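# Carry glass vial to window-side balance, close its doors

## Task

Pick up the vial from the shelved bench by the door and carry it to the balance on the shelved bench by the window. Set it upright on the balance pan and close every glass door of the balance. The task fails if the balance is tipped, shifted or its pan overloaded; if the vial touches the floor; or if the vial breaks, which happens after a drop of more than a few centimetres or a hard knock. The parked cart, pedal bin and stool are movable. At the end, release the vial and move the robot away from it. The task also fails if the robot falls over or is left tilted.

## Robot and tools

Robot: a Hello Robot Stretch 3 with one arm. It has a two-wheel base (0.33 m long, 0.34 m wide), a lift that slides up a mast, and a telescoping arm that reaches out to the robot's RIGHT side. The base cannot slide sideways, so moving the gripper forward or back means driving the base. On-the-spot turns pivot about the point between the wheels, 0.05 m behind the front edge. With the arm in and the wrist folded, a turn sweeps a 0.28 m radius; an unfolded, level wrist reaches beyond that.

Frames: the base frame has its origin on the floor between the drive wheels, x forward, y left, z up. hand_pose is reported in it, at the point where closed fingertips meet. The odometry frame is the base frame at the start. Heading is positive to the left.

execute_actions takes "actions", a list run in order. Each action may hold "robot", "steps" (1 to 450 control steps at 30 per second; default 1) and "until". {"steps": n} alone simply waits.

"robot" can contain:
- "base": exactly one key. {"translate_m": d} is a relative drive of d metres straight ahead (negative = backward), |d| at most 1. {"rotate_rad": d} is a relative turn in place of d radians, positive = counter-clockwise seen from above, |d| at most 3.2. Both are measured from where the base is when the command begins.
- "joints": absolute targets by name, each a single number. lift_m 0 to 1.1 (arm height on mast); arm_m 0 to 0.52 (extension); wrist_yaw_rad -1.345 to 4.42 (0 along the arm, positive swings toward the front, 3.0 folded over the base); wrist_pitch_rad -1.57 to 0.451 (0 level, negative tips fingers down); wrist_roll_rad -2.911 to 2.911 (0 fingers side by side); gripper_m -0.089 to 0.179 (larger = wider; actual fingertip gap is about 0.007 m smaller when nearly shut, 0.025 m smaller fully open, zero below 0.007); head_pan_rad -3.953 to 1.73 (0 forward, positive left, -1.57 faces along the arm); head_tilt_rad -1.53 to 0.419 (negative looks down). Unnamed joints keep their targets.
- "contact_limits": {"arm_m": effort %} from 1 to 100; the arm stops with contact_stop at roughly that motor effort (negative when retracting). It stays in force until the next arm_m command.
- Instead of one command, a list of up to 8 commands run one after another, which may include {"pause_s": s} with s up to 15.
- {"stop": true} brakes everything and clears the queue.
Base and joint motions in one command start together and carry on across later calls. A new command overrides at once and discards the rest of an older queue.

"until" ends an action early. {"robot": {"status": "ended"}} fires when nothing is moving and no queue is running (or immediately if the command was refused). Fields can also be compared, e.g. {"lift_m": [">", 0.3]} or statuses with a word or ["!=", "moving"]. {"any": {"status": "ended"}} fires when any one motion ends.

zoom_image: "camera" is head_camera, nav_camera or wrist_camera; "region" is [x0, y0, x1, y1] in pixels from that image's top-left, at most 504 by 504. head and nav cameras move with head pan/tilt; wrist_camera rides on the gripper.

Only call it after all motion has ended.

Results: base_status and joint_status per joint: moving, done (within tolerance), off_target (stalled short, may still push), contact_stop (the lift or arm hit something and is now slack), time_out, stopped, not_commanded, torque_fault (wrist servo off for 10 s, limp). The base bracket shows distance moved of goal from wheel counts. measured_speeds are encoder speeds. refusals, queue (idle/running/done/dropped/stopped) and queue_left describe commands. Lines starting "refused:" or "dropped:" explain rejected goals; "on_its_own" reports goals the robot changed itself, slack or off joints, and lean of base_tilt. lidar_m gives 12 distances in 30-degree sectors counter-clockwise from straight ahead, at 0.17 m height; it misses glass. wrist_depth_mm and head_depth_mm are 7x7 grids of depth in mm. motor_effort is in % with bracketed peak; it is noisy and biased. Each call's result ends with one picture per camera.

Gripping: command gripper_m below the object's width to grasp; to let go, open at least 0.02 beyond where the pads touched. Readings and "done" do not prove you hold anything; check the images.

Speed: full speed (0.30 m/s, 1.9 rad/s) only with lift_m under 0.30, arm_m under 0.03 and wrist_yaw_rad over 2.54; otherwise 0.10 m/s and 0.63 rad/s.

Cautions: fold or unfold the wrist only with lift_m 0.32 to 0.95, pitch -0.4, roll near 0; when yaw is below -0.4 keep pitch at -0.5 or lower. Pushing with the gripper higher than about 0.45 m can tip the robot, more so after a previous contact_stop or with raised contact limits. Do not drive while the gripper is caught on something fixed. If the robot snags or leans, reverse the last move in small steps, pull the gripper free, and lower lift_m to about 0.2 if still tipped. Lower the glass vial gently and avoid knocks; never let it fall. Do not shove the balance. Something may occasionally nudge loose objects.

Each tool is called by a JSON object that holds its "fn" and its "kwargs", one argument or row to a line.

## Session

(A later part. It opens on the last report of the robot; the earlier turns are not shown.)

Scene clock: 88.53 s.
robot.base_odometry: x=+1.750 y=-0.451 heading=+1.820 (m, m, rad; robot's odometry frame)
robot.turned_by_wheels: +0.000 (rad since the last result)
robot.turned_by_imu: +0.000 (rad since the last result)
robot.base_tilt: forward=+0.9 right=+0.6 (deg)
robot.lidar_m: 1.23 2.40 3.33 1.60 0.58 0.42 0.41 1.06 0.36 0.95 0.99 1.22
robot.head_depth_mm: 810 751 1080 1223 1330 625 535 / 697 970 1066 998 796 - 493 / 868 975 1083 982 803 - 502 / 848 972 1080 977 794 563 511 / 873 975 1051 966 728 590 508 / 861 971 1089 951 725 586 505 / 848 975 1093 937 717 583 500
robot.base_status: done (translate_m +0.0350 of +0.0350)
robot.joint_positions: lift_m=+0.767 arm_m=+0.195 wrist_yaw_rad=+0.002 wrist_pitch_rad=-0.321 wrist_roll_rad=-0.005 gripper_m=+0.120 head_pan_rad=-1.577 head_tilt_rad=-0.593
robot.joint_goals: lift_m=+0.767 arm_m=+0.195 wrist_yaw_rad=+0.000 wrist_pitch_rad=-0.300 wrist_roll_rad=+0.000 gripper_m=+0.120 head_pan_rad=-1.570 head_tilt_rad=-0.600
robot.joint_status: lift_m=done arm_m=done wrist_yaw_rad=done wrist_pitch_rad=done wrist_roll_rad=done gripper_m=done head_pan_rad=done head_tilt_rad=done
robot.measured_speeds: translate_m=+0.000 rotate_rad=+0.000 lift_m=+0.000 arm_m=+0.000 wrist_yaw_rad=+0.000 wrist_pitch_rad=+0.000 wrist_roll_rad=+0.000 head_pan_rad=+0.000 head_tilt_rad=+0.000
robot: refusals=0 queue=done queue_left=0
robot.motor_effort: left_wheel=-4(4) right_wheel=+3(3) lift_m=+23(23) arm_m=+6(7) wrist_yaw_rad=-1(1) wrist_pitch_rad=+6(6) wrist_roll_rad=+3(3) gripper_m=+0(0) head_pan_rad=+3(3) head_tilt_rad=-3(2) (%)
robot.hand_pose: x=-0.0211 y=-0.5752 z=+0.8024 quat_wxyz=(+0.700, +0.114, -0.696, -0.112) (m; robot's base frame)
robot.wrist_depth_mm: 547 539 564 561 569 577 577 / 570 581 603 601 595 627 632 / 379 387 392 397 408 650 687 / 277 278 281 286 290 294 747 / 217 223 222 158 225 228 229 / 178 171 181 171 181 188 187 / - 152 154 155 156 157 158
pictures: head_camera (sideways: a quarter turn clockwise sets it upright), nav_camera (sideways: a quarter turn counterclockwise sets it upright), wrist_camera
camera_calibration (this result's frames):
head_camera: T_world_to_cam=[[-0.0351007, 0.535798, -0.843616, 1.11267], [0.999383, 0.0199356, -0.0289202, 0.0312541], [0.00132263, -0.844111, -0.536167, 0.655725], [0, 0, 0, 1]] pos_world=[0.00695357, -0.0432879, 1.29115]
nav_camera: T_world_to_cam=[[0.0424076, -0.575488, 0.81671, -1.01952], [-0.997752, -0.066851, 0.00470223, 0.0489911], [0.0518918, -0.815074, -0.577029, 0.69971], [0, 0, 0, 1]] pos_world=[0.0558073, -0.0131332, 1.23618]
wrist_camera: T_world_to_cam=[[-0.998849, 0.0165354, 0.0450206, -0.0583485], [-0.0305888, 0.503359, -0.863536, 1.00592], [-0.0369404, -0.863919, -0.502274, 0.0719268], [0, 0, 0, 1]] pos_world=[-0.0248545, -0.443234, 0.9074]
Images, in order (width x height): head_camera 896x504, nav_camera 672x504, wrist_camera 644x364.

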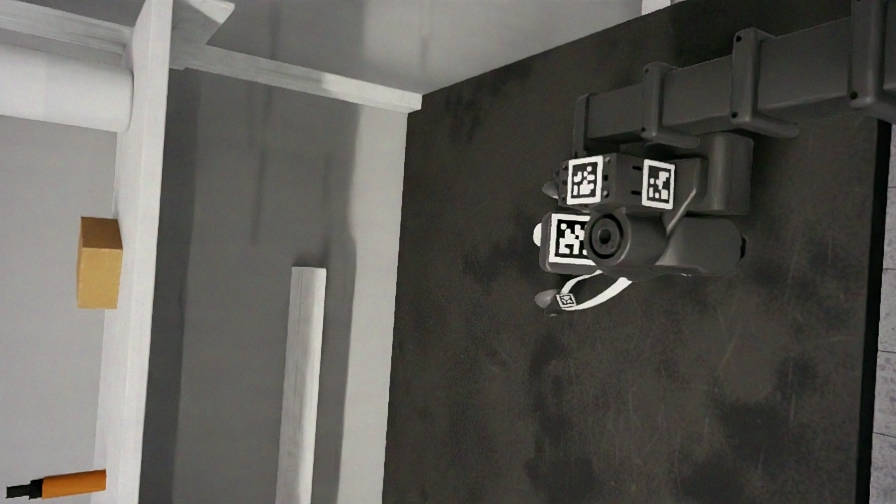

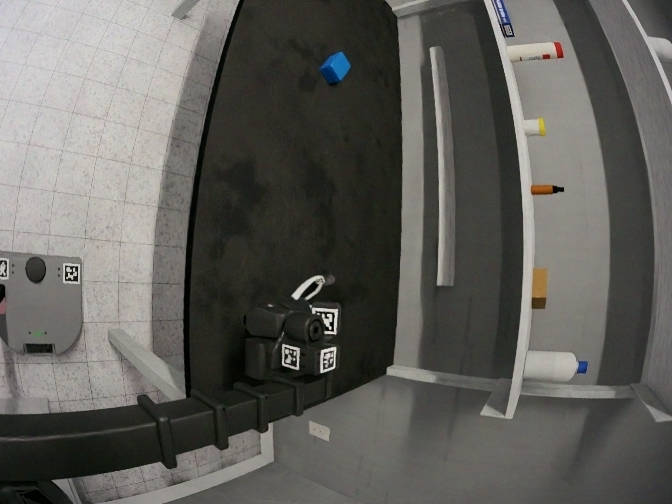

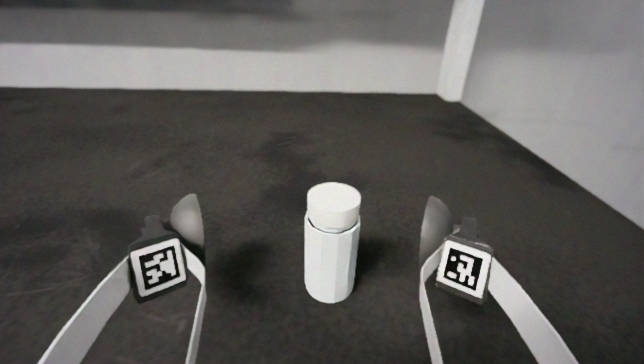

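{"fn": "execute_actions", "kwargs": {
  "actions": [
    {"robot": [{"base": {"translate_m": -0.006}}, {"joints": {"gripper_m": 0.01}}, {"joints": {"gripper_m": -0.01}}, {"pause_s": 0.3}, {"joints": {"lift_m": 0.81}}], "steps": 450, "until": {"robot": {"status": "ended"}}}
  ]
}}

Scene clock: 95.00 s.
robot.base_odometry: x=+1.751 y=-0.457 heading=+1.820 (m, m, rad; robot's odometry frame)
robot.turned_by_wheels: +0.000 (rad since the last result)
robot.turned_by_imu: +0.000 (rad since the last result)
robot.base_tilt: forward=+1.0 right=+0.6 (deg)
robot.lidar_m: 1.23 2.40 3.36 1.58 0.57 0.42 0.40 1.05 0.36 0.95 0.99 1.23
robot.head_depth_mm: 839 792 1080 1224 1362 647 - / 691 970 1063 1004 - - 505 / 869 972 1088 986 - 568 503 / 848 972 1088 977 - 577 510 / 859 972 1050 965 732 592 508 / 860 973 1094 949 723 585 505 / 803 973 1091 941 718 581 502
robot.base_status: done (translate_m -0.0060 of -0.0060)
robot.joint_positions: lift_m=+0.810 arm_m=+0.195 wrist_yaw_rad=+0.002 wrist_pitch_rad=-0.321 wrist_roll_rad=-0.005 gripper_m=-0.009 head_pan_rad=-1.577 head_tilt_rad=-0.593
robot.joint_goals: lift_m=+0.810 arm_m=+0.195 wrist_yaw_rad=+0.000 wrist_pitch_rad=-0.300 wrist_roll_rad=+0.000 gripper_m=-0.010 head_pan_rad=-1.570 head_tilt_rad=-0.600
robot.joint_status: lift_m=done arm_m=done wrist_yaw_rad=done wrist_pitch_rad=done wrist_roll_rad=done gripper_m=done head_pan_rad=done head_tilt_rad=done
robot.measured_speeds: translate_m=+0.000 rotate_rad=+0.000 lift_m=+0.000 arm_m=+0.000 wrist_yaw_rad=+0.000 wrist_pitch_rad=+0.000 wrist_roll_rad=+0.000 head_pan_rad=+0.000 head_tilt_rad=+0.000
robot: refusals=0 queue=done queue_left=0
robot.motor_effort: left_wheel=-3(8) right_wheel=+2(5) lift_m=+40(43) arm_m=+6(6) wrist_yaw_rad=-2(1) wrist_pitch_rad=+6(6) wrist_roll_rad=+3(3) gripper_m=-13(81) head_pan_rad=+4(3) head_tilt_rad=-3(2) (%)
robot.hand_pose: x=-0.0211 y=-0.5752 z=+0.8448 quat_wxyz=(+0.700, +0.114, -0.696, -0.112) (m; robot's base frame)
robot.wrist_depth_mm: 539 546 549 569 564 565 575 / 585 597 603 608 620 626 637 / 494 500 507 513 525 667 686 / 353 357 365 378 372 406 762 / 279 282 283 152 294 296 819 / 230 232 226 220 231 239 243 / 196 196 197 200 201 203 204
pictures: head_camera (sideways: a quarter turn clockwise sets it upright), nav_camera (sideways: a quarter turn counterclockwise sets it upright), wrist_camera
camera_calibration (this result's frames):
head_camera: T_world_to_cam=[[-0.0351008, 0.535798, -0.843616, 1.11267], [0.999383, 0.0199359, -0.0289202, 0.0312541], [0.00132283, -0.844111, -0.536168, 0.655725], [0, 0, 0, 1]] pos_world=[0.00695358, -0.0432879, 1.29115]
nav_camera: T_world_to_cam=[[0.0424077, -0.575488, 0.81671, -1.01952], [-0.997752, -0.0668512, 0.00470222, 0.0489911], [0.051892, -0.815074, -0.577029, 0.69971], [0, 0, 0, 1]] pos_world=[0.0558073, -0.0131332, 1.23618]
wrist_camera: T_world_to_cam=[[-0.998849, 0.0165341, 0.0450205, -0.0602564], [-0.0305894, 0.503359, -0.863536, 1.04251], [-0.0369393, -0.863919, -0.502274, 0.0932045], [0, 0, 0, 1]] pos_world=[-0.0248543, -0.44324, 0.949772]
Images, in order (width x height): head_camera 896x504, nav_camera 672x504, wrist_camera 644x364.

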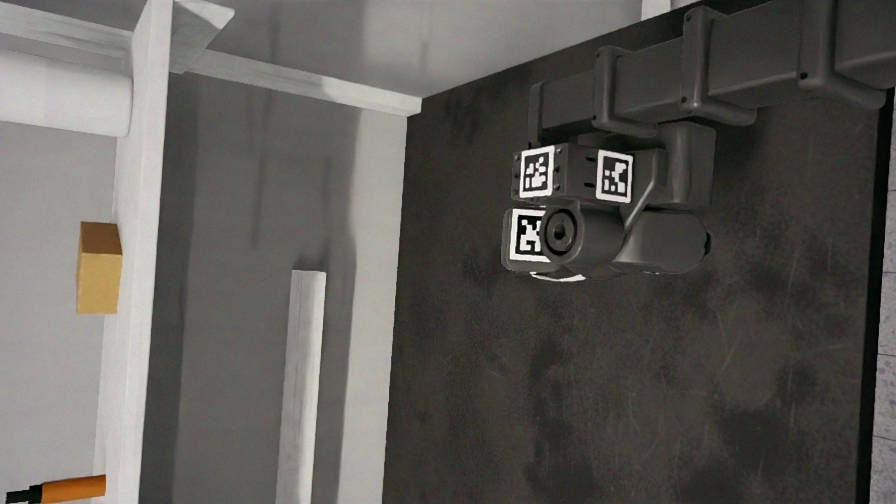

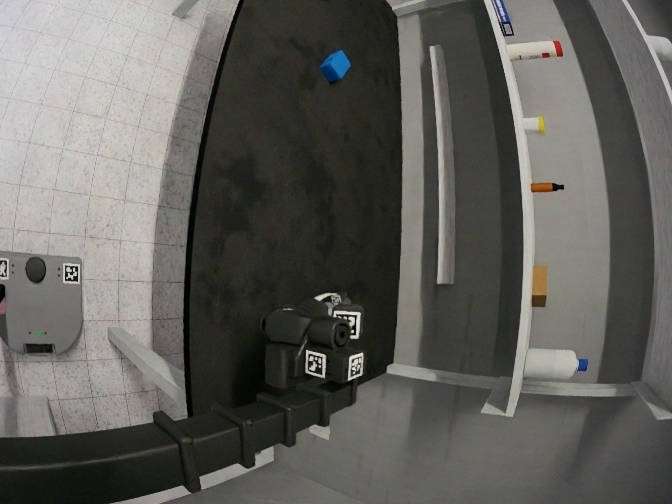

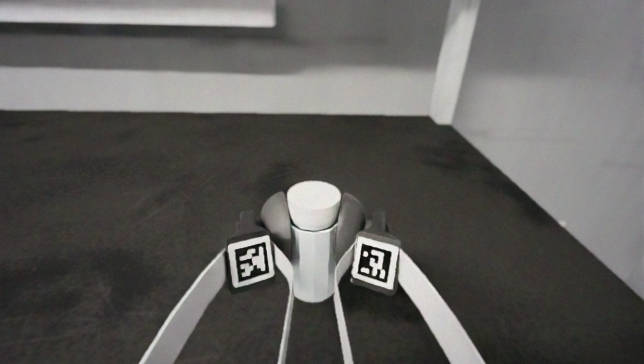

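{"fn": "execute_actions", "kwargs": {
  "actions": [
    {"robot": [{"joints": {"lift_m": 0.9, "arm_m": 0.0, "wrist_pitch_rad": -0.4}}, {"joints": {"wrist_yaw_rad": 3.0, "head_pan_rad": 0.0, "head_tilt_rad": -0.5}}, {"joints": {"lift_m": 0.285}, "base": {"translate_m": 0.22}}, {"base": {"rotate_rad": 1.6706}}], "steps": 450, "until": {"robot": {"status": "ended"}}},
    {"steps": 300, "until": {"robot": {"status": "ended"}}}
  ]
}}

Scene clock: 117.50 s.
robot.base_odometry: x=+1.697 y=-0.244 heading=-2.793 (m, m, rad; robot's odometry frame)
robot.turned_by_wheels: +1.670 (rad since the last result)
robot.turned_by_imu: +1.676 (rad since the last result)
robot.base_tilt: forward=+1.0 right=+0.6 (deg)
robot.lidar_m: 1.78 0.81 0.63 0.62 1.32 0.96 0.95 1.03 1.01 2.19 2.24 3.19
robot.head_depth_mm: 2988 3154 3454 2850 2044 1575 1301 / 3030 2882 3566 2827 2012 1571 1290 / 3088 3295 3602 2798 1990 1563 1286 / 3136 3372 3600 2750 1992 1554 1270 / 3147 3407 3697 2673 1955 1529 1264 / 3108 3356 3635 2401 1942 1527 1263 / 2578 2628 1454 1494 1586 1503 1247
robot.base_status: done (rotate_rad +1.6704 of +1.6706)
robot.joint_positions: lift_m=+0.285 arm_m=+0.000 wrist_yaw_rad=+2.998 wrist_pitch_rad=-0.417 wrist_roll_rad=-0.004 gripper_m=-0.009 head_pan_rad=-0.007 head_tilt_rad=-0.506
robot.joint_goals: lift_m=+0.285 arm_m=+0.000 wrist_yaw_rad=+3.000 wrist_pitch_rad=-0.400 wrist_roll_rad=+0.000 gripper_m=-0.010 head_pan_rad=+0.000 head_tilt_rad=-0.500
robot.joint_status: lift_m=done arm_m=done wrist_yaw_rad=done wrist_pitch_rad=done wrist_roll_rad=done gripper_m=done head_pan_rad=done head_tilt_rad=done
robot.measured_speeds: translate_m=+0.000 rotate_rad=+0.000 lift_m=+0.000 arm_m=+0.000 wrist_yaw_rad=+0.000 wrist_pitch_rad=+0.000 wrist_roll_rad=+0.000 head_pan_rad=+0.000 head_tilt_rad=+0.000
robot: refusals=0 queue=done queue_left=0
robot.motor_effort: left_wheel=-4(11) right_wheel=+3(9) lift_m=+23(39) arm_m=-5(8) wrist_yaw_rad=+2(3) wrist_pitch_rad=+5(4) wrist_roll_rad=+2(3) gripper_m=-14(13) head_pan_rad=+4(45) head_tilt_rad=+1(10) (%)
robot.hand_pose: x=+0.0110 y=+0.0769 z=+0.2982 quat_wxyz=(+0.196, +0.699, +0.097, +0.681) (m; robot's base frame)
robot.wrist_depth_mm: 393 - - 603 611 629 654 / 442 - - 668 670 669 712 / 788 - 910 764 806 839 857 / 675 534 703 712 705 724 735 / 556 561 - 153 582 586 602 / 460 485 - 171 471 494 487 / - - - - 416 420 424
pictures: head_camera (sideways: a quarter turn clockwise sets it upright), nav_camera (sideways: a quarter turn counterclockwise sets it upright), wrist_camera
camera_calibration (this result's frames):
head_camera: T_world_to_cam=[[-0.4608, -0.0350493, -0.886812, 1.1716], [-0.0162643, 0.999386, -0.0310474, 0.0402223], [0.887355, 0.00011672, -0.461087, 0.55263], [0, 0, 0, 1]] pos_world=[0.0501509, 0.000801849, 1.29505]
nav_camera: T_world_to_cam=[[0.502677, 0.0422985, 0.863439, -1.08326], [0.0651016, -0.997818, 0.0109806, 0.0343331], [0.862019, 0.0506916, -0.504334, 0.600189], [0, 0, 0, 1]] pos_world=[0.0249216, 0.0496539, 1.23765]
wrist_camera: T_world_to_cam=[[0.986448, -0.157534, 0.0458655, -0.0230812], [-0.0552847, -0.582325, -0.811074, 0.311371], [0.15448, 0.797547, -0.583143, 0.277471], [0, 0, 0, 1]] pos_world=[-0.00288122, -0.0436129, 0.415408]
Images, in order (width x height): head_camera 896x504, nav_camera 672x504, wrist_camera 644x364.

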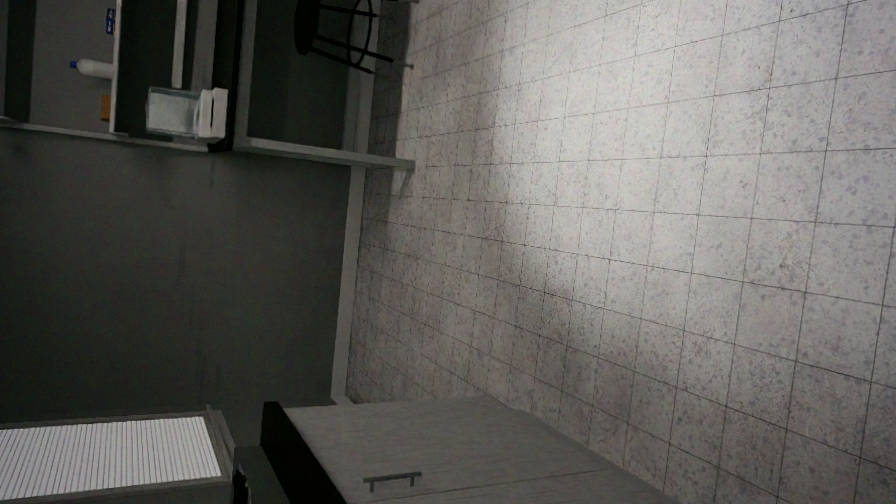

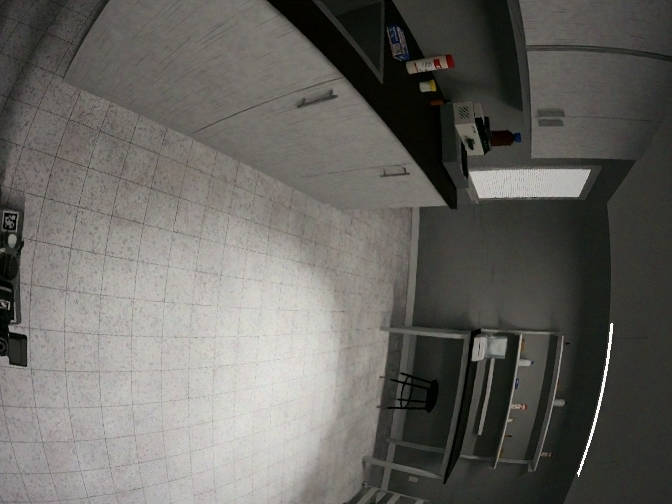

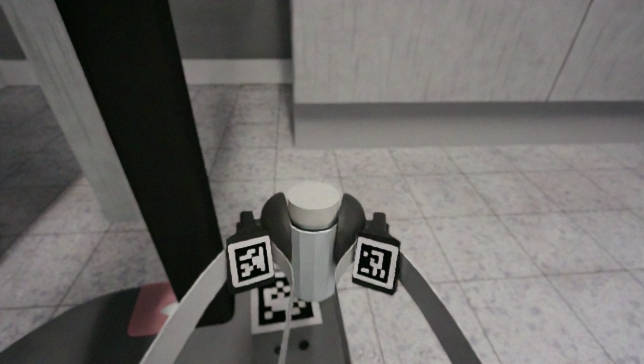

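{"fn": "execute_actions", "kwargs": {
  "actions": [
    {"robot": [{"base": {"translate_m": 1.0}}, {"base": {"translate_m": 1.0}, "joints": {"head_pan_rad": -0.7, "head_tilt_rad": -0.35}}, {"base": {"translate_m": 0.65}}], "steps": 450, "until": {"robot": {"status": "ended"}}}
  ]
}}

Scene clock: 140.47 s.
robot.base_odometry: x=-0.794 y=-1.149 heading=-2.793 (m, m, rad; robot's odometry frame)
robot.turned_by_wheels: +0.000 (rad since the last result)
robot.turned_by_imu: +0.001 (rad since the last result)
robot.base_tilt: forward=+1.0 right=+0.5 (deg)
robot.lidar_m: 1.05 1.13 0.99 0.97 1.04 0.91 2.28 3.04 2.36 1.90 0.55 1.05
robot.head_depth_mm: 1306 1397 1504 1144 643 575 1365 / 1202 1273 1374 839 641 622 661 / 1100 1147 788 784 706 1618 1425 / 1040 894 1199 1167 868 1511 1426 / 978 987 1118 1140 1200 1383 1366 / 910 960 1029 1105 1197 1292 1359 / 869 920 975 1042 1109 1205 1284
robot.base_status: done (translate_m +0.6500 of +0.6500)
robot.joint_positions: lift_m=+0.285 arm_m=+0.000 wrist_yaw_rad=+2.998 wrist_pitch_rad=-0.417 wrist_roll_rad=-0.004 gripper_m=-0.009 head_pan_rad=-0.693 head_tilt_rad=-0.358
robot.joint_goals: lift_m=+0.285 arm_m=+0.000 wrist_yaw_rad=+3.000 wrist_pitch_rad=-0.400 wrist_roll_rad=+0.000 gripper_m=-0.010 head_pan_rad=-0.700 head_tilt_rad=-0.350
robot.joint_status: lift_m=done arm_m=done wrist_yaw_rad=done wrist_pitch_rad=done wrist_roll_rad=done gripper_m=done head_pan_rad=done head_tilt_rad=done
robot.measured_speeds: translate_m=+0.000 rotate_rad=+0.000 lift_m=+0.000 arm_m=+0.000 wrist_yaw_rad=+0.000 wrist_pitch_rad=+0.000 wrist_roll_rad=+0.000 head_pan_rad=+0.000 head_tilt_rad=+0.000
robot: refusals=0 queue=done queue_left=0
robot.motor_effort: left_wheel=-3(8) right_wheel=+3(6) lift_m=+23(24) arm_m=-5(5) wrist_yaw_rad=+2(1) wrist_pitch_rad=+5(5) wrist_roll_rad=+2(2) gripper_m=-13(13) head_pan_rad=-3(45) head_tilt_rad=+3(12) (%)
robot.hand_pose: x=+0.0109 y=+0.0768 z=+0.2982 quat_wxyz=(+0.196, +0.699, +0.097, +0.681) (m; robot's base frame)
robot.wrist_depth_mm: 845 - 878 921 937 957 953 / 913 - 956 - - - - / 848 - 902 930 923 936 959 / 680 678 690 703 703 715 725 / 548 556 - 153 588 584 591 / 470 497 - 170 478 493 494 / - - - - 418 425 426
pictures: head_camera (sideways: a quarter turn clockwise sets it upright), nav_camera (sideways: a quarter turn counterclockwise sets it upright), wrist_camera
camera_calibration (this result's frames):
head_camera: T_world_to_cam=[[-0.274337, 0.17802, -0.945012, 1.24641], [0.624109, 0.780591, -0.034132, 0.0403382], [0.731592, -0.599155, -0.325249, 0.376809], [0, 0, 0, 1]] pos_world=[0.041091, -0.0276073, 1.30181]
nav_camera: T_world_to_cam=[[0.313634, -0.200843, 0.92806, -1.16641], [-0.583458, -0.811859, 0.0214818, 0.0246148], [0.74914, -0.548222, -0.37181, 0.42843], [0, 0, 0, 1]] pos_world=[0.0592343, 0.020593, 1.24127]
wrist_camera: T_world_to_cam=[[0.986523, -0.157061, 0.0458678, -0.0230114], [-0.0550309, -0.582491, -0.810972, 0.3113], [0.15409, 0.797518, -0.583284, 0.277512], [0, 0, 0, 1]] pos_world=[-0.00292934, -0.0436057, 0.41538]
Images, in order (width x height): head_camera 896x504, nav_camera 672x504, wrist_camera 644x364.

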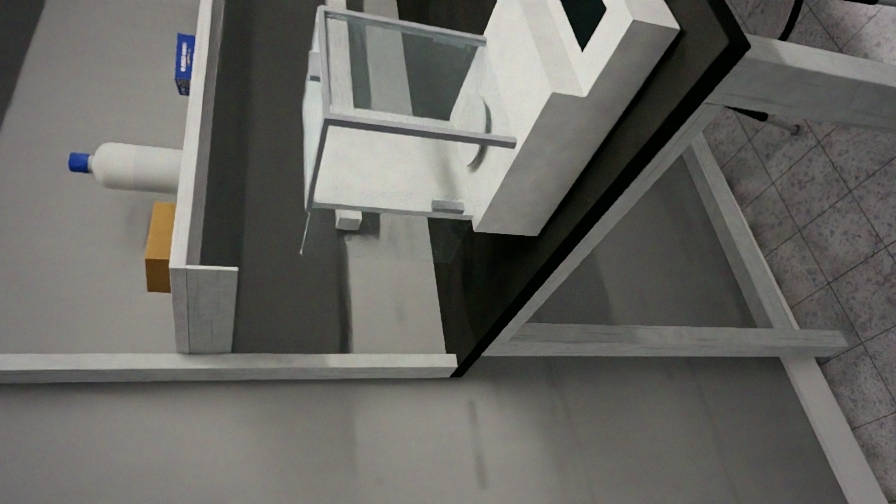

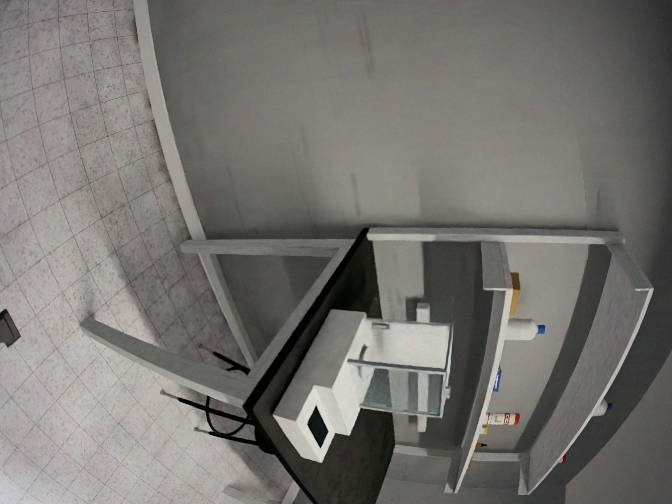

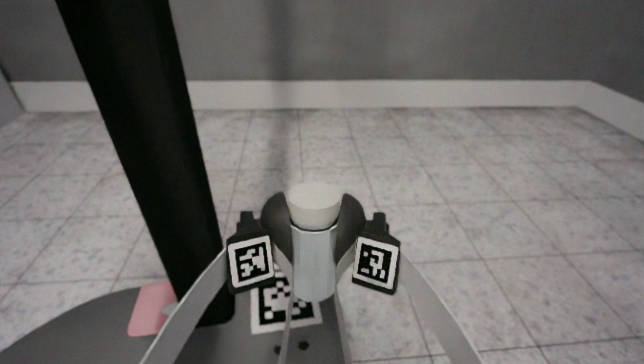

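{"fn": "zoom_image", "kwargs": {
  "camera": "head_camera",
  "region": [260, 0, 560, 280]
}}

{"fn": "zoom_image", "kwargs": {
  "camera": "nav_camera",
  "region": [260, 280, 480, 470]
}}

Region (260, 0, 560, 280) of head_camera's 896x504 image, scaled by 1.680, with more detail than that image has; it fills the top 470 rows of this view, and the rest is white.

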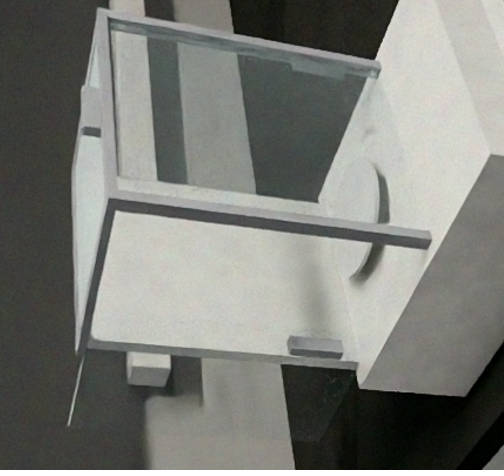

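Region (260, 280, 480, 470) of nav_camera's 672x504 image, scaled by 2.291, with more detail than that image has; it fills the top 435 rows of this view, and the rest is white.

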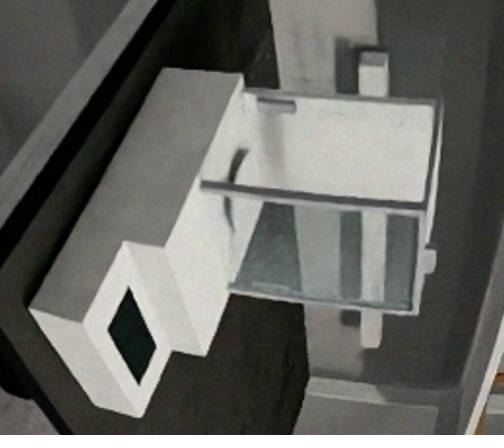

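{"fn": "execute_actions", "kwargs": {
  "actions": [
    {"robot": [{"joints": {"lift_m": 0.93}, "base": {"rotate_rad": -0.105}}, {"joints": {"wrist_yaw_rad": 0.0, "head_pan_rad": -1.45, "head_tilt_rad": -0.45}}, {"joints": {"lift_m": 1.055, "wrist_pitch_rad": -0.3}}, {"base": {"translate_m": 0.585}}], "steps": 450, "until": {"robot": {"status": "ended"}}},
    {"steps": 300, "until": {"robot": {"status": "ended"}}}
  ]
}}

Scene clock: 185.60 s.
robot.base_odometry: x=-1.361 y=-1.290 heading=-2.898 (m, m, rad; robot's odometry frame)
robot.turned_by_wheels: -0.105 (rad since the last result)
robot.turned_by_imu: -0.106 (rad since the last result)
robot.base_tilt: forward=+1.0 right=+0.7 (deg)
robot.lidar_m: 0.47 0.48 0.65 0.98 1.01 1.38 1.47 3.34 0.50 1.00 0.59 0.48
robot.head_depth_mm: 2284 2422 1659 - - - - / 2305 2468 1602 - - - - / 2331 2517 1297 1011 - - 1334 / 2322 2533 1721 874 583 545 1328 / 837 1671 1542 918 635 571 1325 / 376 1209 1224 905 626 1262 1272 / 374 896 928 886 619 1040 1136
robot.base_status: done (translate_m +0.5850 of +0.5850)
robot.joint_positions: lift_m=+1.055 arm_m=+0.000 wrist_yaw_rad=+0.003 wrist_pitch_rad=-0.322 wrist_roll_rad=-0.004 gripper_m=-0.009 head_pan_rad=-1.443 head_tilt_rad=-0.444
robot.joint_goals: lift_m=+1.055 arm_m=+0.000 wrist_yaw_rad=+0.000 wrist_pitch_rad=-0.300 wrist_roll_rad=+0.000 gripper_m=-0.010 head_pan_rad=-1.450 head_tilt_rad=-0.450
robot.joint_status: lift_m=done arm_m=done wrist_yaw_rad=done wrist_pitch_rad=done wrist_roll_rad=done gripper_m=done head_pan_rad=done head_tilt_rad=done
robot.measured_speeds: translate_m=+0.000 rotate_rad=+0.000 lift_m=+0.000 arm_m=+0.000 wrist_yaw_rad=+0.000 wrist_pitch_rad=+0.000 wrist_roll_rad=+0.000 head_pan_rad=+0.000 head_tilt_rad=+0.000
robot: refusals=0 queue=done queue_left=0
robot.motor_effort: left_wheel=+4(8) right_wheel=-2(5) lift_m=+40(41) arm_m=-5(5) wrist_yaw_rad=-1(1) wrist_pitch_rad=+7(6) wrist_roll_rad=+2(2) gripper_m=-13(13) head_pan_rad=-4(42) head_tilt_rad=-3(10) (%)
robot.hand_pose: x=-0.0209 y=-0.3808 z=+1.0894 quat_wxyz=(+0.700, +0.115, -0.696, -0.113) (m; robot's base frame)
robot.wrist_depth_mm: 581 838 - - - - - / 542 913 984 - - - - / 588 743 658 695 841 - - / 527 544 384 346 366 - - / 418 422 429 153 293 346 - / 341 348 325 291 318 327 - / 290 294 298 300 304 306 -
pictures: head_camera (sideways: a quarter turn clockwise sets it upright), nav_camera (sideways: a quarter turn counterclockwise sets it upright), wrist_camera
camera_calibration (this result's frames):
head_camera: T_world_to_cam=[[-0.0895406, 0.396254, -0.913764, 1.2045], [0.988373, 0.148549, -0.0324332, 0.0359007], [0.122887, -0.906044, -0.404948, 0.484242], [0, 0, 0, 1]] pos_world=[0.0128615, -0.0438779, 1.29789]
nav_camera: T_world_to_cam=[[0.102531, -0.438139, 0.893041, -1.11943], [-0.980105, -0.197877, 0.0154452, 0.0348954], [0.169945, -0.876857, -0.449711, 0.533335], [0, 0, 0, 1]] pos_world=[0.0583393, -0.0159021, 1.239]
wrist_camera: T_world_to_cam=[[-0.99889, 0.0160482, 0.0442936, -0.0737203], [-0.0301537, 0.504589, -0.862833, 1.15566], [-0.036197, -0.863211, -0.503545, 0.385675], [0, 0, 0, 1]] pos_world=[-0.0248306, -0.249034, 1.19462]
Images, in order (width x height): head_camera 896x504, nav_camera 672x504, wrist_camera 644x364.

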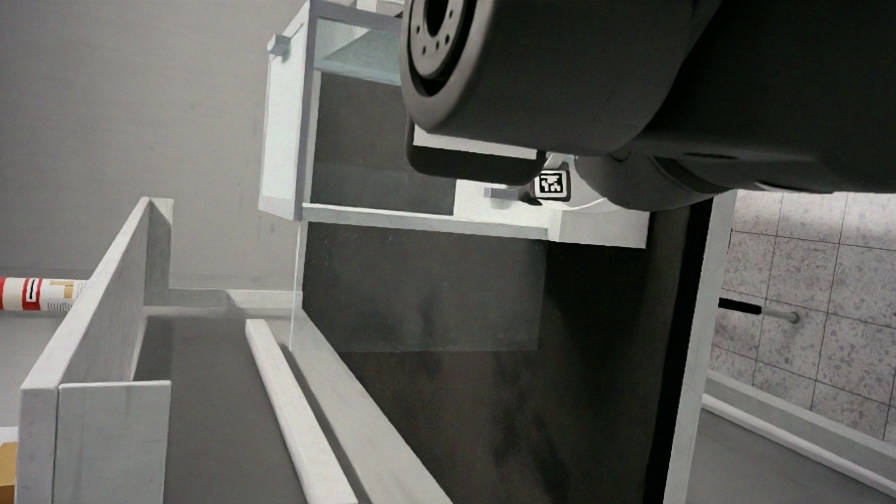

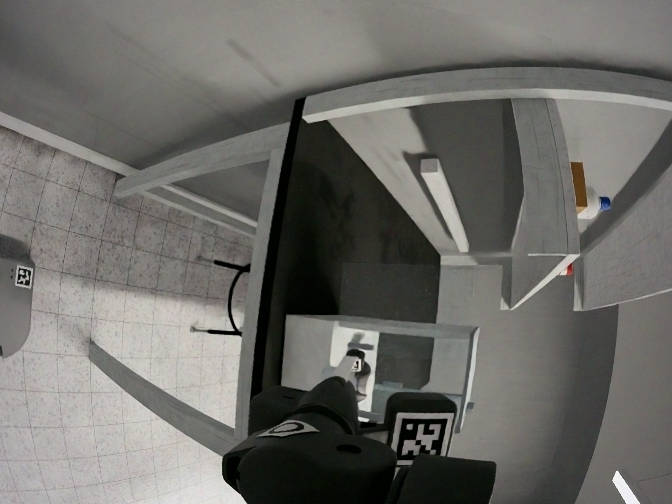

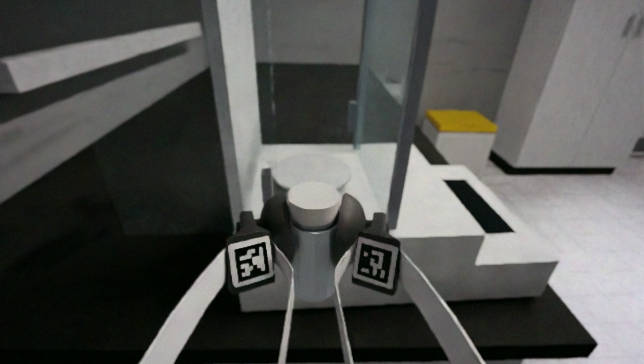

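{"fn": "execute_actions", "kwargs": {
  "actions": [
    {"robot": {"joints": {"arm_m": 0.14}, "contact_limits": {"arm_m": 15}}, "steps": 450, "until": {"robot": {"status": "ended"}}}
  ]
}}

Scene clock: 199.40 s.
robot.base_odometry: x=-1.361 y=-1.290 heading=-2.898 (m, m, rad; robot's odometry frame)
robot.turned_by_wheels: +0.000 (rad since the last result)
robot.turned_by_imu: +0.002 (rad since the last result)
robot.base_tilt: forward=+0.9 right=+0.5 (deg)
robot.lidar_m: 0.47 0.48 0.66 0.97 1.01 1.38 1.46 3.36 0.50 1.00 0.59 0.48
robot.head_depth_mm: 2281 2439 2519 - - 521 1356 / 2288 2484 2574 - - 516 1358 / 2337 2529 1301 1014 524 548 1337 / 2309 2540 1720 879 587 563 1325 / 991 1727 1523 921 636 575 1323 / 381 1217 1232 911 629 1273 1283 / 379 900 926 899 622 1036 1136
robot.base_status: done (translate_m +0.5850 of +0.5850)
robot.joint_positions: lift_m=+1.055 arm_m=+0.095 wrist_yaw_rad=+0.007 wrist_pitch_rad=-0.331 wrist_roll_rad=-0.004 gripper_m=-0.009 head_pan_rad=-1.443 head_tilt_rad=-0.445
robot.joint_goals: lift_m=+1.055 arm_m=+0.095 wrist_yaw_rad=+0.000 wrist_pitch_rad=-0.300 wrist_roll_rad=+0.000 gripper_m=-0.010 head_pan_rad=-1.450 head_tilt_rad=-0.450
robot.joint_status: lift_m=done arm_m=contact_stop wrist_yaw_rad=done wrist_pitch_rad=done wrist_roll_rad=done gripper_m=done head_pan_rad=done head_tilt_rad=done
robot.measured_speeds: translate_m=-0.001 rotate_rad=+0.004 lift_m=+0.000 arm_m=+0.003 wrist_yaw_rad=+0.030 wrist_pitch_rad=-0.024 wrist_roll_rad=+0.000 head_pan_rad=+0.000 head_tilt_rad=-0.024
robot: refusals=0 queue=dropped queue_left=0
robot.on_its_own: arm_m is slack since a contact_stop, until your next command for it (your +0.140 is given up)
robot.motor_effort: left_wheel=+4(6) right_wheel=+0(3) lift_m=+36(40) arm_m=+9(18) wrist_yaw_rad=-6(6) wrist_pitch_rad=+9(10) wrist_roll_rad=+2(2) gripper_m=-13(13) head_pan_rad=-3(4) head_tilt_rad=-2(1) (%)
robot.contact_limits: arm_m 15 (drawing in: default 27, maximum 45; extending or still: default 38, maximum 63)
robot.hand_pose: x=-0.0198 y=-0.4745 z=+1.0874 quat_wxyz=(+0.699, +0.120, -0.695, -0.114) (m; robot's base frame)
robot.wrist_depth_mm: 568 621 241 - - - - / 552 723 236 - - - - / 584 679 238 751 766 - - / 525 529 235 360 345 - - / 414 421 198 152 270 336 - / 342 346 212 214 222 241 - / 288 294 207 206 212 219 243
pictures: head_camera (sideways: a quarter turn clockwise sets it upright), nav_camera (sideways: a quarter turn counterclockwise sets it upright), wrist_camera
camera_calibration (this result's frames):
head_camera: T_world_to_cam=[[-0.0895738, 0.397425, -0.913252, 1.20383], [0.98841, 0.148306, -0.0324063, 0.0358655], [0.122562, -0.905571, -0.406103, 0.485747], [0, 0, 0, 1]] pos_world=[0.0128483, -0.0438747, 1.29783]
nav_camera: T_world_to_cam=[[0.102549, -0.439287, 0.892474, -1.11869], [-0.980159, -0.197615, 0.0153551, 0.0350129], [0.169621, -0.876342, -0.450837, 0.534802], [0, 0, 0, 1]] pos_world=[0.0583246, -0.0158383, 1.23897]
wrist_camera: T_world_to_cam=[[-0.998952, 0.0108999, 0.0444541, -0.0736358], [-0.0325976, 0.512365, -0.858149, 1.19981], [-0.0321305, -0.858699, -0.511472, 0.314625], [0, 0, 0, 1]] pos_world=[-0.0243388, -0.343768, 1.19381]
Images, in order (width x height): head_camera 896x504, nav_camera 672x504, wrist_camera 644x364.

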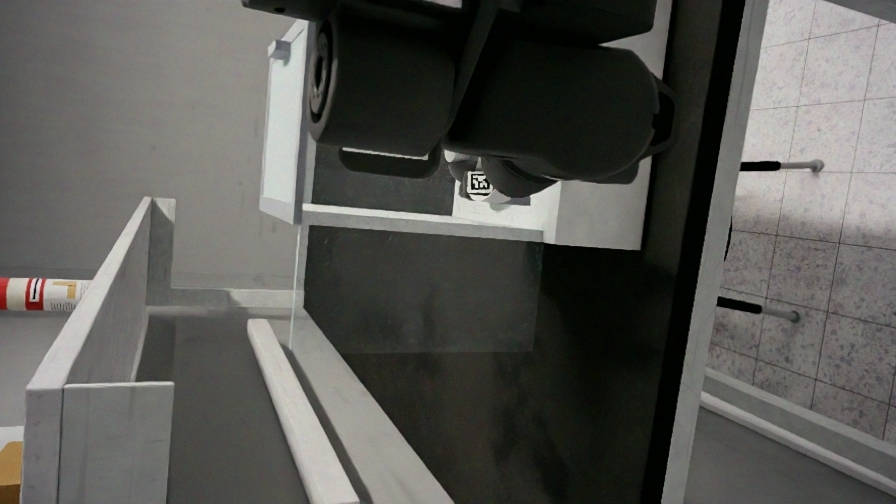

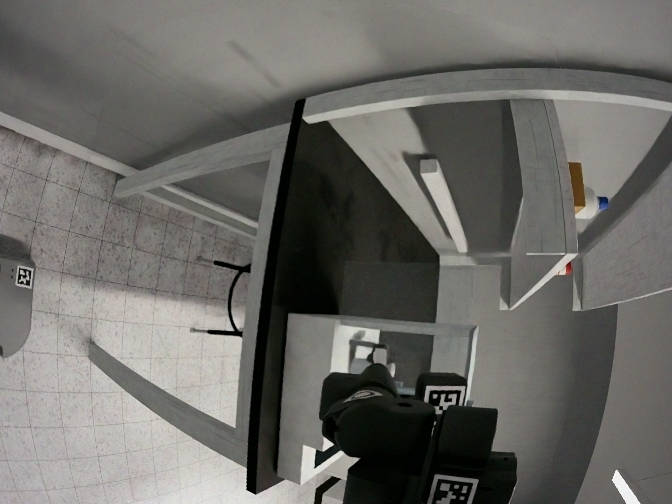

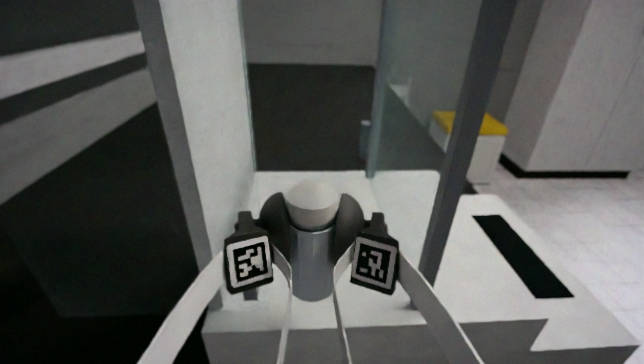

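{"fn": "execute_actions", "kwargs": {
  "actions": [
    {"robot": [{"joints": {"arm_m": 0.075}}, {"base": {"translate_m": -0.018}}, {"joints": {"arm_m": 0.115}, "contact_limits": {"arm_m": 13}}], "steps": 450, "until": {"robot": {"status": "ended"}}}
  ]
}}

Scene clock: 215.67 s.
robot.base_odometry: x=-1.344 y=-1.286 heading=-2.898 (m, m, rad; robot's odometry frame)
robot.turned_by_wheels: +0.000 (rad since the last result)
robot.turned_by_imu: +0.003 (rad since the last result)
robot.base_tilt: forward=+0.9 right=+0.5 (deg)
robot.lidar_m: 0.48 0.50 0.68 0.98 1.01 1.38 1.45 3.34 0.49 1.00 0.60 0.50
robot.head_depth_mm: 2276 2438 - - 506 518 1366 / 2309 2500 2560 - - 527 1345 / 2316 2490 1559 1010 524 547 1331 / 2312 2509 1367 820 533 558 1326 / 977 1688 1612 915 631 572 1318 / 433 1250 1216 902 625 1264 1274 / 375 924 959 887 617 1075 1151
robot.base_status: done (translate_m -0.0180 of -0.0180)
robot.joint_positions: lift_m=+1.055 arm_m=+0.115 wrist_yaw_rad=+0.002 wrist_pitch_rad=-0.323 wrist_roll_rad=-0.003 gripper_m=-0.009 head_pan_rad=-1.443 head_tilt_rad=-0.445
robot.joint_goals: lift_m=+1.055 arm_m=+0.115 wrist_yaw_rad=+0.000 wrist_pitch_rad=-0.300 wrist_roll_rad=+0.000 gripper_m=-0.010 head_pan_rad=-1.450 head_tilt_rad=-0.450
robot.joint_status: lift_m=done arm_m=done wrist_yaw_rad=done wrist_pitch_rad=done wrist_roll_rad=done gripper_m=done head_pan_rad=done head_tilt_rad=done
robot.measured_speeds: translate_m=+0.000 rotate_rad=+0.000 lift_m=+0.000 arm_m=+0.000 wrist_yaw_rad=+0.000 wrist_pitch_rad=+0.000 wrist_roll_rad=+0.000 head_pan_rad=+0.000 head_tilt_rad=+0.000
robot: refusals=0 queue=done queue_left=0
robot.motor_effort: left_wheel=+2(8) right_wheel=-1(4) lift_m=+34(35) arm_m=+6(12) wrist_yaw_rad=-2(6) wrist_pitch_rad=+7(9) wrist_roll_rad=+2(2) gripper_m=-13(13) head_pan_rad=-3(5) head_tilt_rad=-2(2) (%)
robot.contact_limits: arm_m 13 (drawing in: default 27, maximum 45; extending or still: default 38, maximum 63)
robot.hand_pose: x=-0.0210 y=-0.4949 z=+1.0894 quat_wxyz=(+0.699, +0.115, -0.696, -0.113) (m; robot's base frame)
robot.wrist_depth_mm: 541 135 - - - - - / 523 135 - - - - - / 603 134 658 752 790 - - / 527 160 305 449 347 - - / 417 175 223 153 270 359 - / 343 330 211 213 223 262 - / 292 295 187 195 189 196 245
pictures: head_camera (sideways: a quarter turn clockwise sets it upright), nav_camera (sideways: a quarter turn counterclockwise sets it upright), wrist_camera
camera_calibration (this result's frames):
head_camera: T_world_to_cam=[[-0.0895739, 0.397423, -0.913253, 1.20384], [0.98841, 0.148307, -0.0324064, 0.0358655], [0.122562, -0.905571, -0.406102, 0.485745], [0, 0, 0, 1]] pos_world=[0.0128483, -0.0438747, 1.29783]
nav_camera: T_world_to_cam=[[0.102549, -0.439286, 0.892475, -1.11869], [-0.980159, -0.197616, 0.0153552, 0.0350128], [0.169622, -0.876342, -0.450835, 0.534801], [0, 0, 0, 1]] pos_world=[0.0583247, -0.0158383, 1.23897]
wrist_camera: T_world_to_cam=[[-0.9989, 0.0163463, 0.0439392, -0.0714069], [-0.0296614, 0.505443, -0.86235, 1.21314], [-0.036305, -0.862705, -0.504403, 0.288361], [0, 0, 0, 1]] pos_world=[-0.0248759, -0.363236, 1.19474]
Images, in order (width x height): head_camera 896x504, nav_camera 672x504, wrist_camera 644x364.

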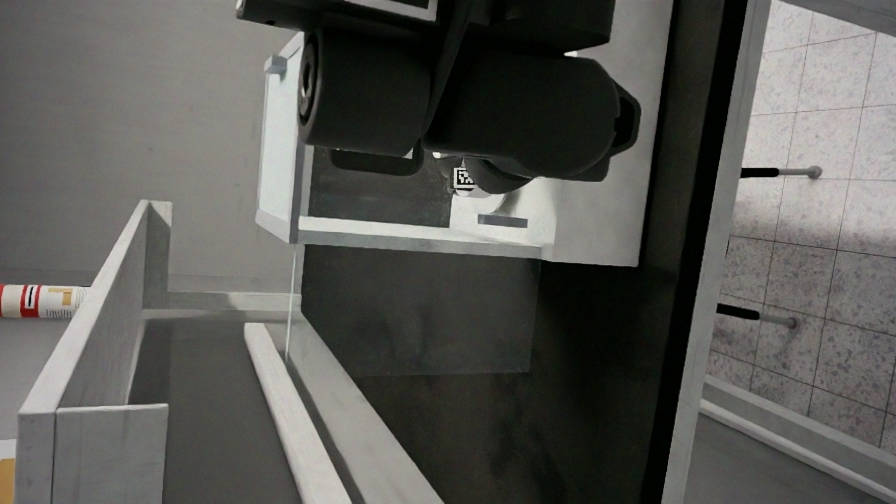

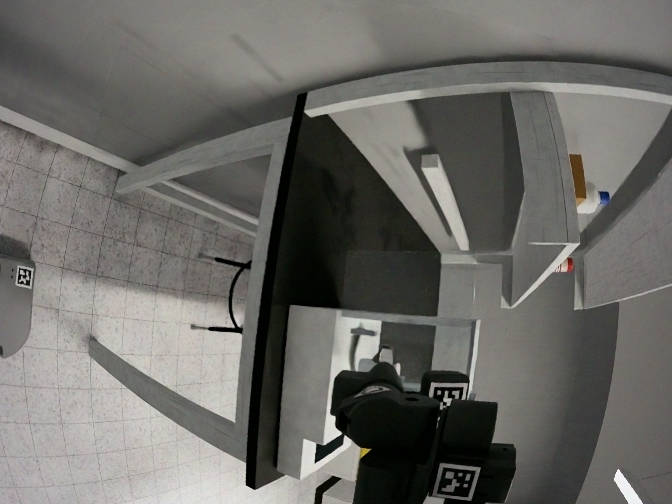

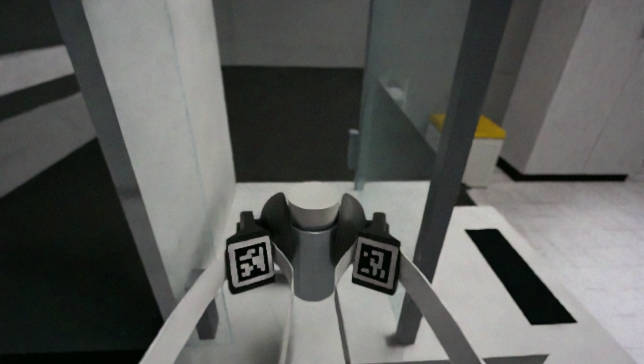

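{"fn": "execute_actions", "kwargs": {
  "actions": [
    {"robot": {"base": {"translate_m": 0.03}}, "steps": 450, "until": {"robot": {"status": "ended"}}}
  ]
}}

Scene clock: 219.60 s.
robot.base_odometry: x=-1.373 y=-1.293 heading=-2.898 (m, m, rad; robot's odometry frame)
robot.turned_by_wheels: +0.000 (rad since the last result)
robot.turned_by_imu: +0.000 (rad since the last result)
robot.base_tilt: forward=+1.1 right=+0.6 (deg)
robot.lidar_m: 0.45 0.47 0.64 0.98 1.01 1.38 1.48 3.34 0.51 1.00 0.58 0.47
robot.head_depth_mm: 2273 2427 - - 505 517 1357 / 2295 2449 2574 - - 526 1341 / 2354 2500 1407 658 522 535 1338 / 2269 2501 1712 930 612 559 1331 / 820 1592 1504 913 631 572 1316 / 369 1117 1205 904 624 1264 1250 / 375 864 889 883 619 1002 1110
robot.base_status: done (translate_m +0.0300 of +0.0300)
robot.joint_positions: lift_m=+1.055 arm_m=+0.115 wrist_yaw_rad=-0.012 wrist_pitch_rad=-0.323 wrist_roll_rad=-0.003 gripper_m=-0.009 head_pan_rad=-1.443 head_tilt_rad=-0.445
robot.joint_goals: lift_m=+1.055 arm_m=+0.115 wrist_yaw_rad=+0.000 wrist_pitch_rad=-0.300 wrist_roll_rad=+0.000 gripper_m=-0.010 head_pan_rad=-1.450 head_tilt_rad=-0.450
robot.joint_status: lift_m=done arm_m=done wrist_yaw_rad=done wrist_pitch_rad=done wrist_roll_rad=done gripper_m=done head_pan_rad=done head_tilt_rad=done
robot.measured_speeds: translate_m=+0.000 rotate_rad=+0.000 lift_m=+0.000 arm_m=+0.000 wrist_yaw_rad=+0.000 wrist_pitch_rad=+0.000 wrist_roll_rad=+0.000 head_pan_rad=+0.000 head_tilt_rad=+0.000
robot: refusals=0 queue=done queue_left=0
robot.motor_effort: left_wheel=-1(6) right_wheel=+3(3) lift_m=+34(34) arm_m=+6(6) wrist_yaw_rad=+9(9) wrist_pitch_rad=+7(7) wrist_roll_rad=+2(2) gripper_m=-15(14) head_pan_rad=-4(3) head_tilt_rad=-2(1) (%)
robot.contact_limits: arm_m 13 (drawing in: default 27, maximum 45; extending or still: default 38, maximum 63)
robot.hand_pose: x=-0.0243 y=-0.4949 z=+1.0894 quat_wxyz=(+0.699, +0.110, -0.697, -0.118) (m; robot's base frame)
robot.wrist_depth_mm: 584 113 204 - - - - / 531 730 201 - - - - / 594 703 200 762 836 - - / 528 522 196 547 360 - - / 411 416 162 152 283 316 - / 340 347 212 213 223 226 - / 293 293 187 195 194 198 234
pictures: head_camera (sideways: a quarter turn clockwise sets it upright), nav_camera (sideways: a quarter turn counterclockwise sets it upright), wrist_camera
camera_calibration (this result's frames):
head_camera: T_world_to_cam=[[-0.0895739, 0.397423, -0.913253, 1.20384], [0.98841, 0.148307, -0.0324064, 0.0358655], [0.122563, -0.905571, -0.406102, 0.485745], [0, 0, 0, 1]] pos_world=[0.0128483, -0.0438747, 1.29783]
nav_camera: T_world_to_cam=[[0.102549, -0.439286, 0.892475, -1.11869], [-0.980159, -0.197616, 0.0153552, 0.0350128], [0.169622, -0.876342, -0.450835, 0.534801], [0, 0, 0, 1]] pos_world=[0.0583247, -0.0158383, 1.23897]
wrist_camera: T_world_to_cam=[[-0.998574, 0.0303085, 0.043944, -0.0677817], [-0.022599, 0.505772, -0.862371, 1.2134], [-0.0483628, -0.862135, -0.504366, 0.288207], [0, 0, 0, 1]] pos_world=[-0.0263248, -0.363178, 1.19474]
Images, in order (width x height): head_camera 896x504, nav_camera 672x504, wrist_camera 644x364.

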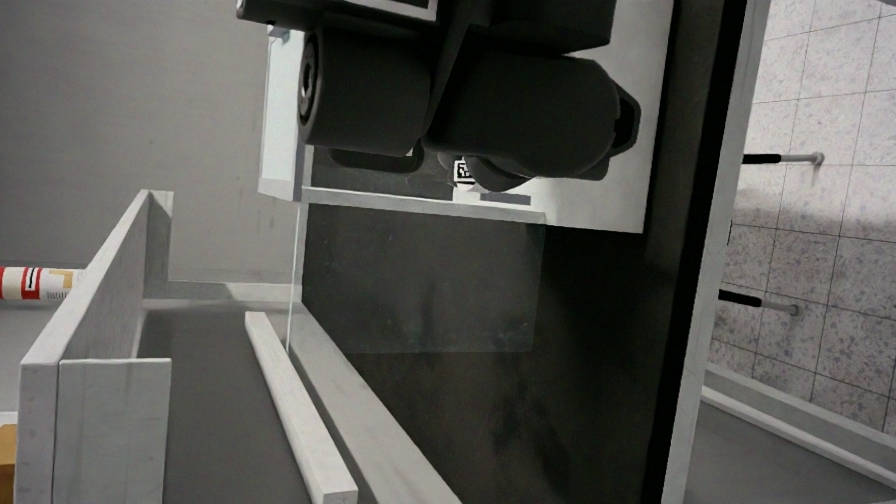

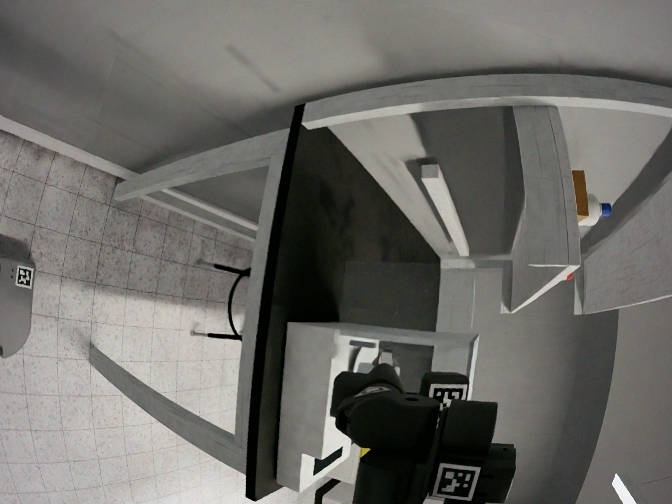

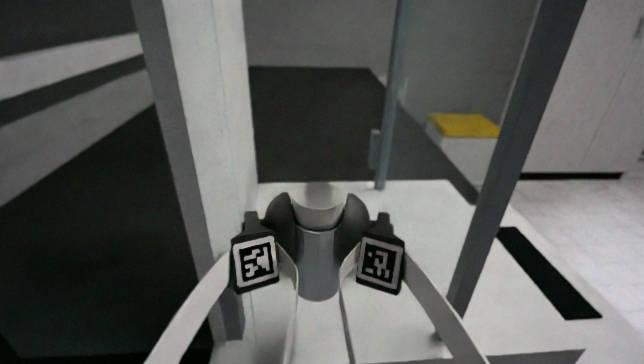

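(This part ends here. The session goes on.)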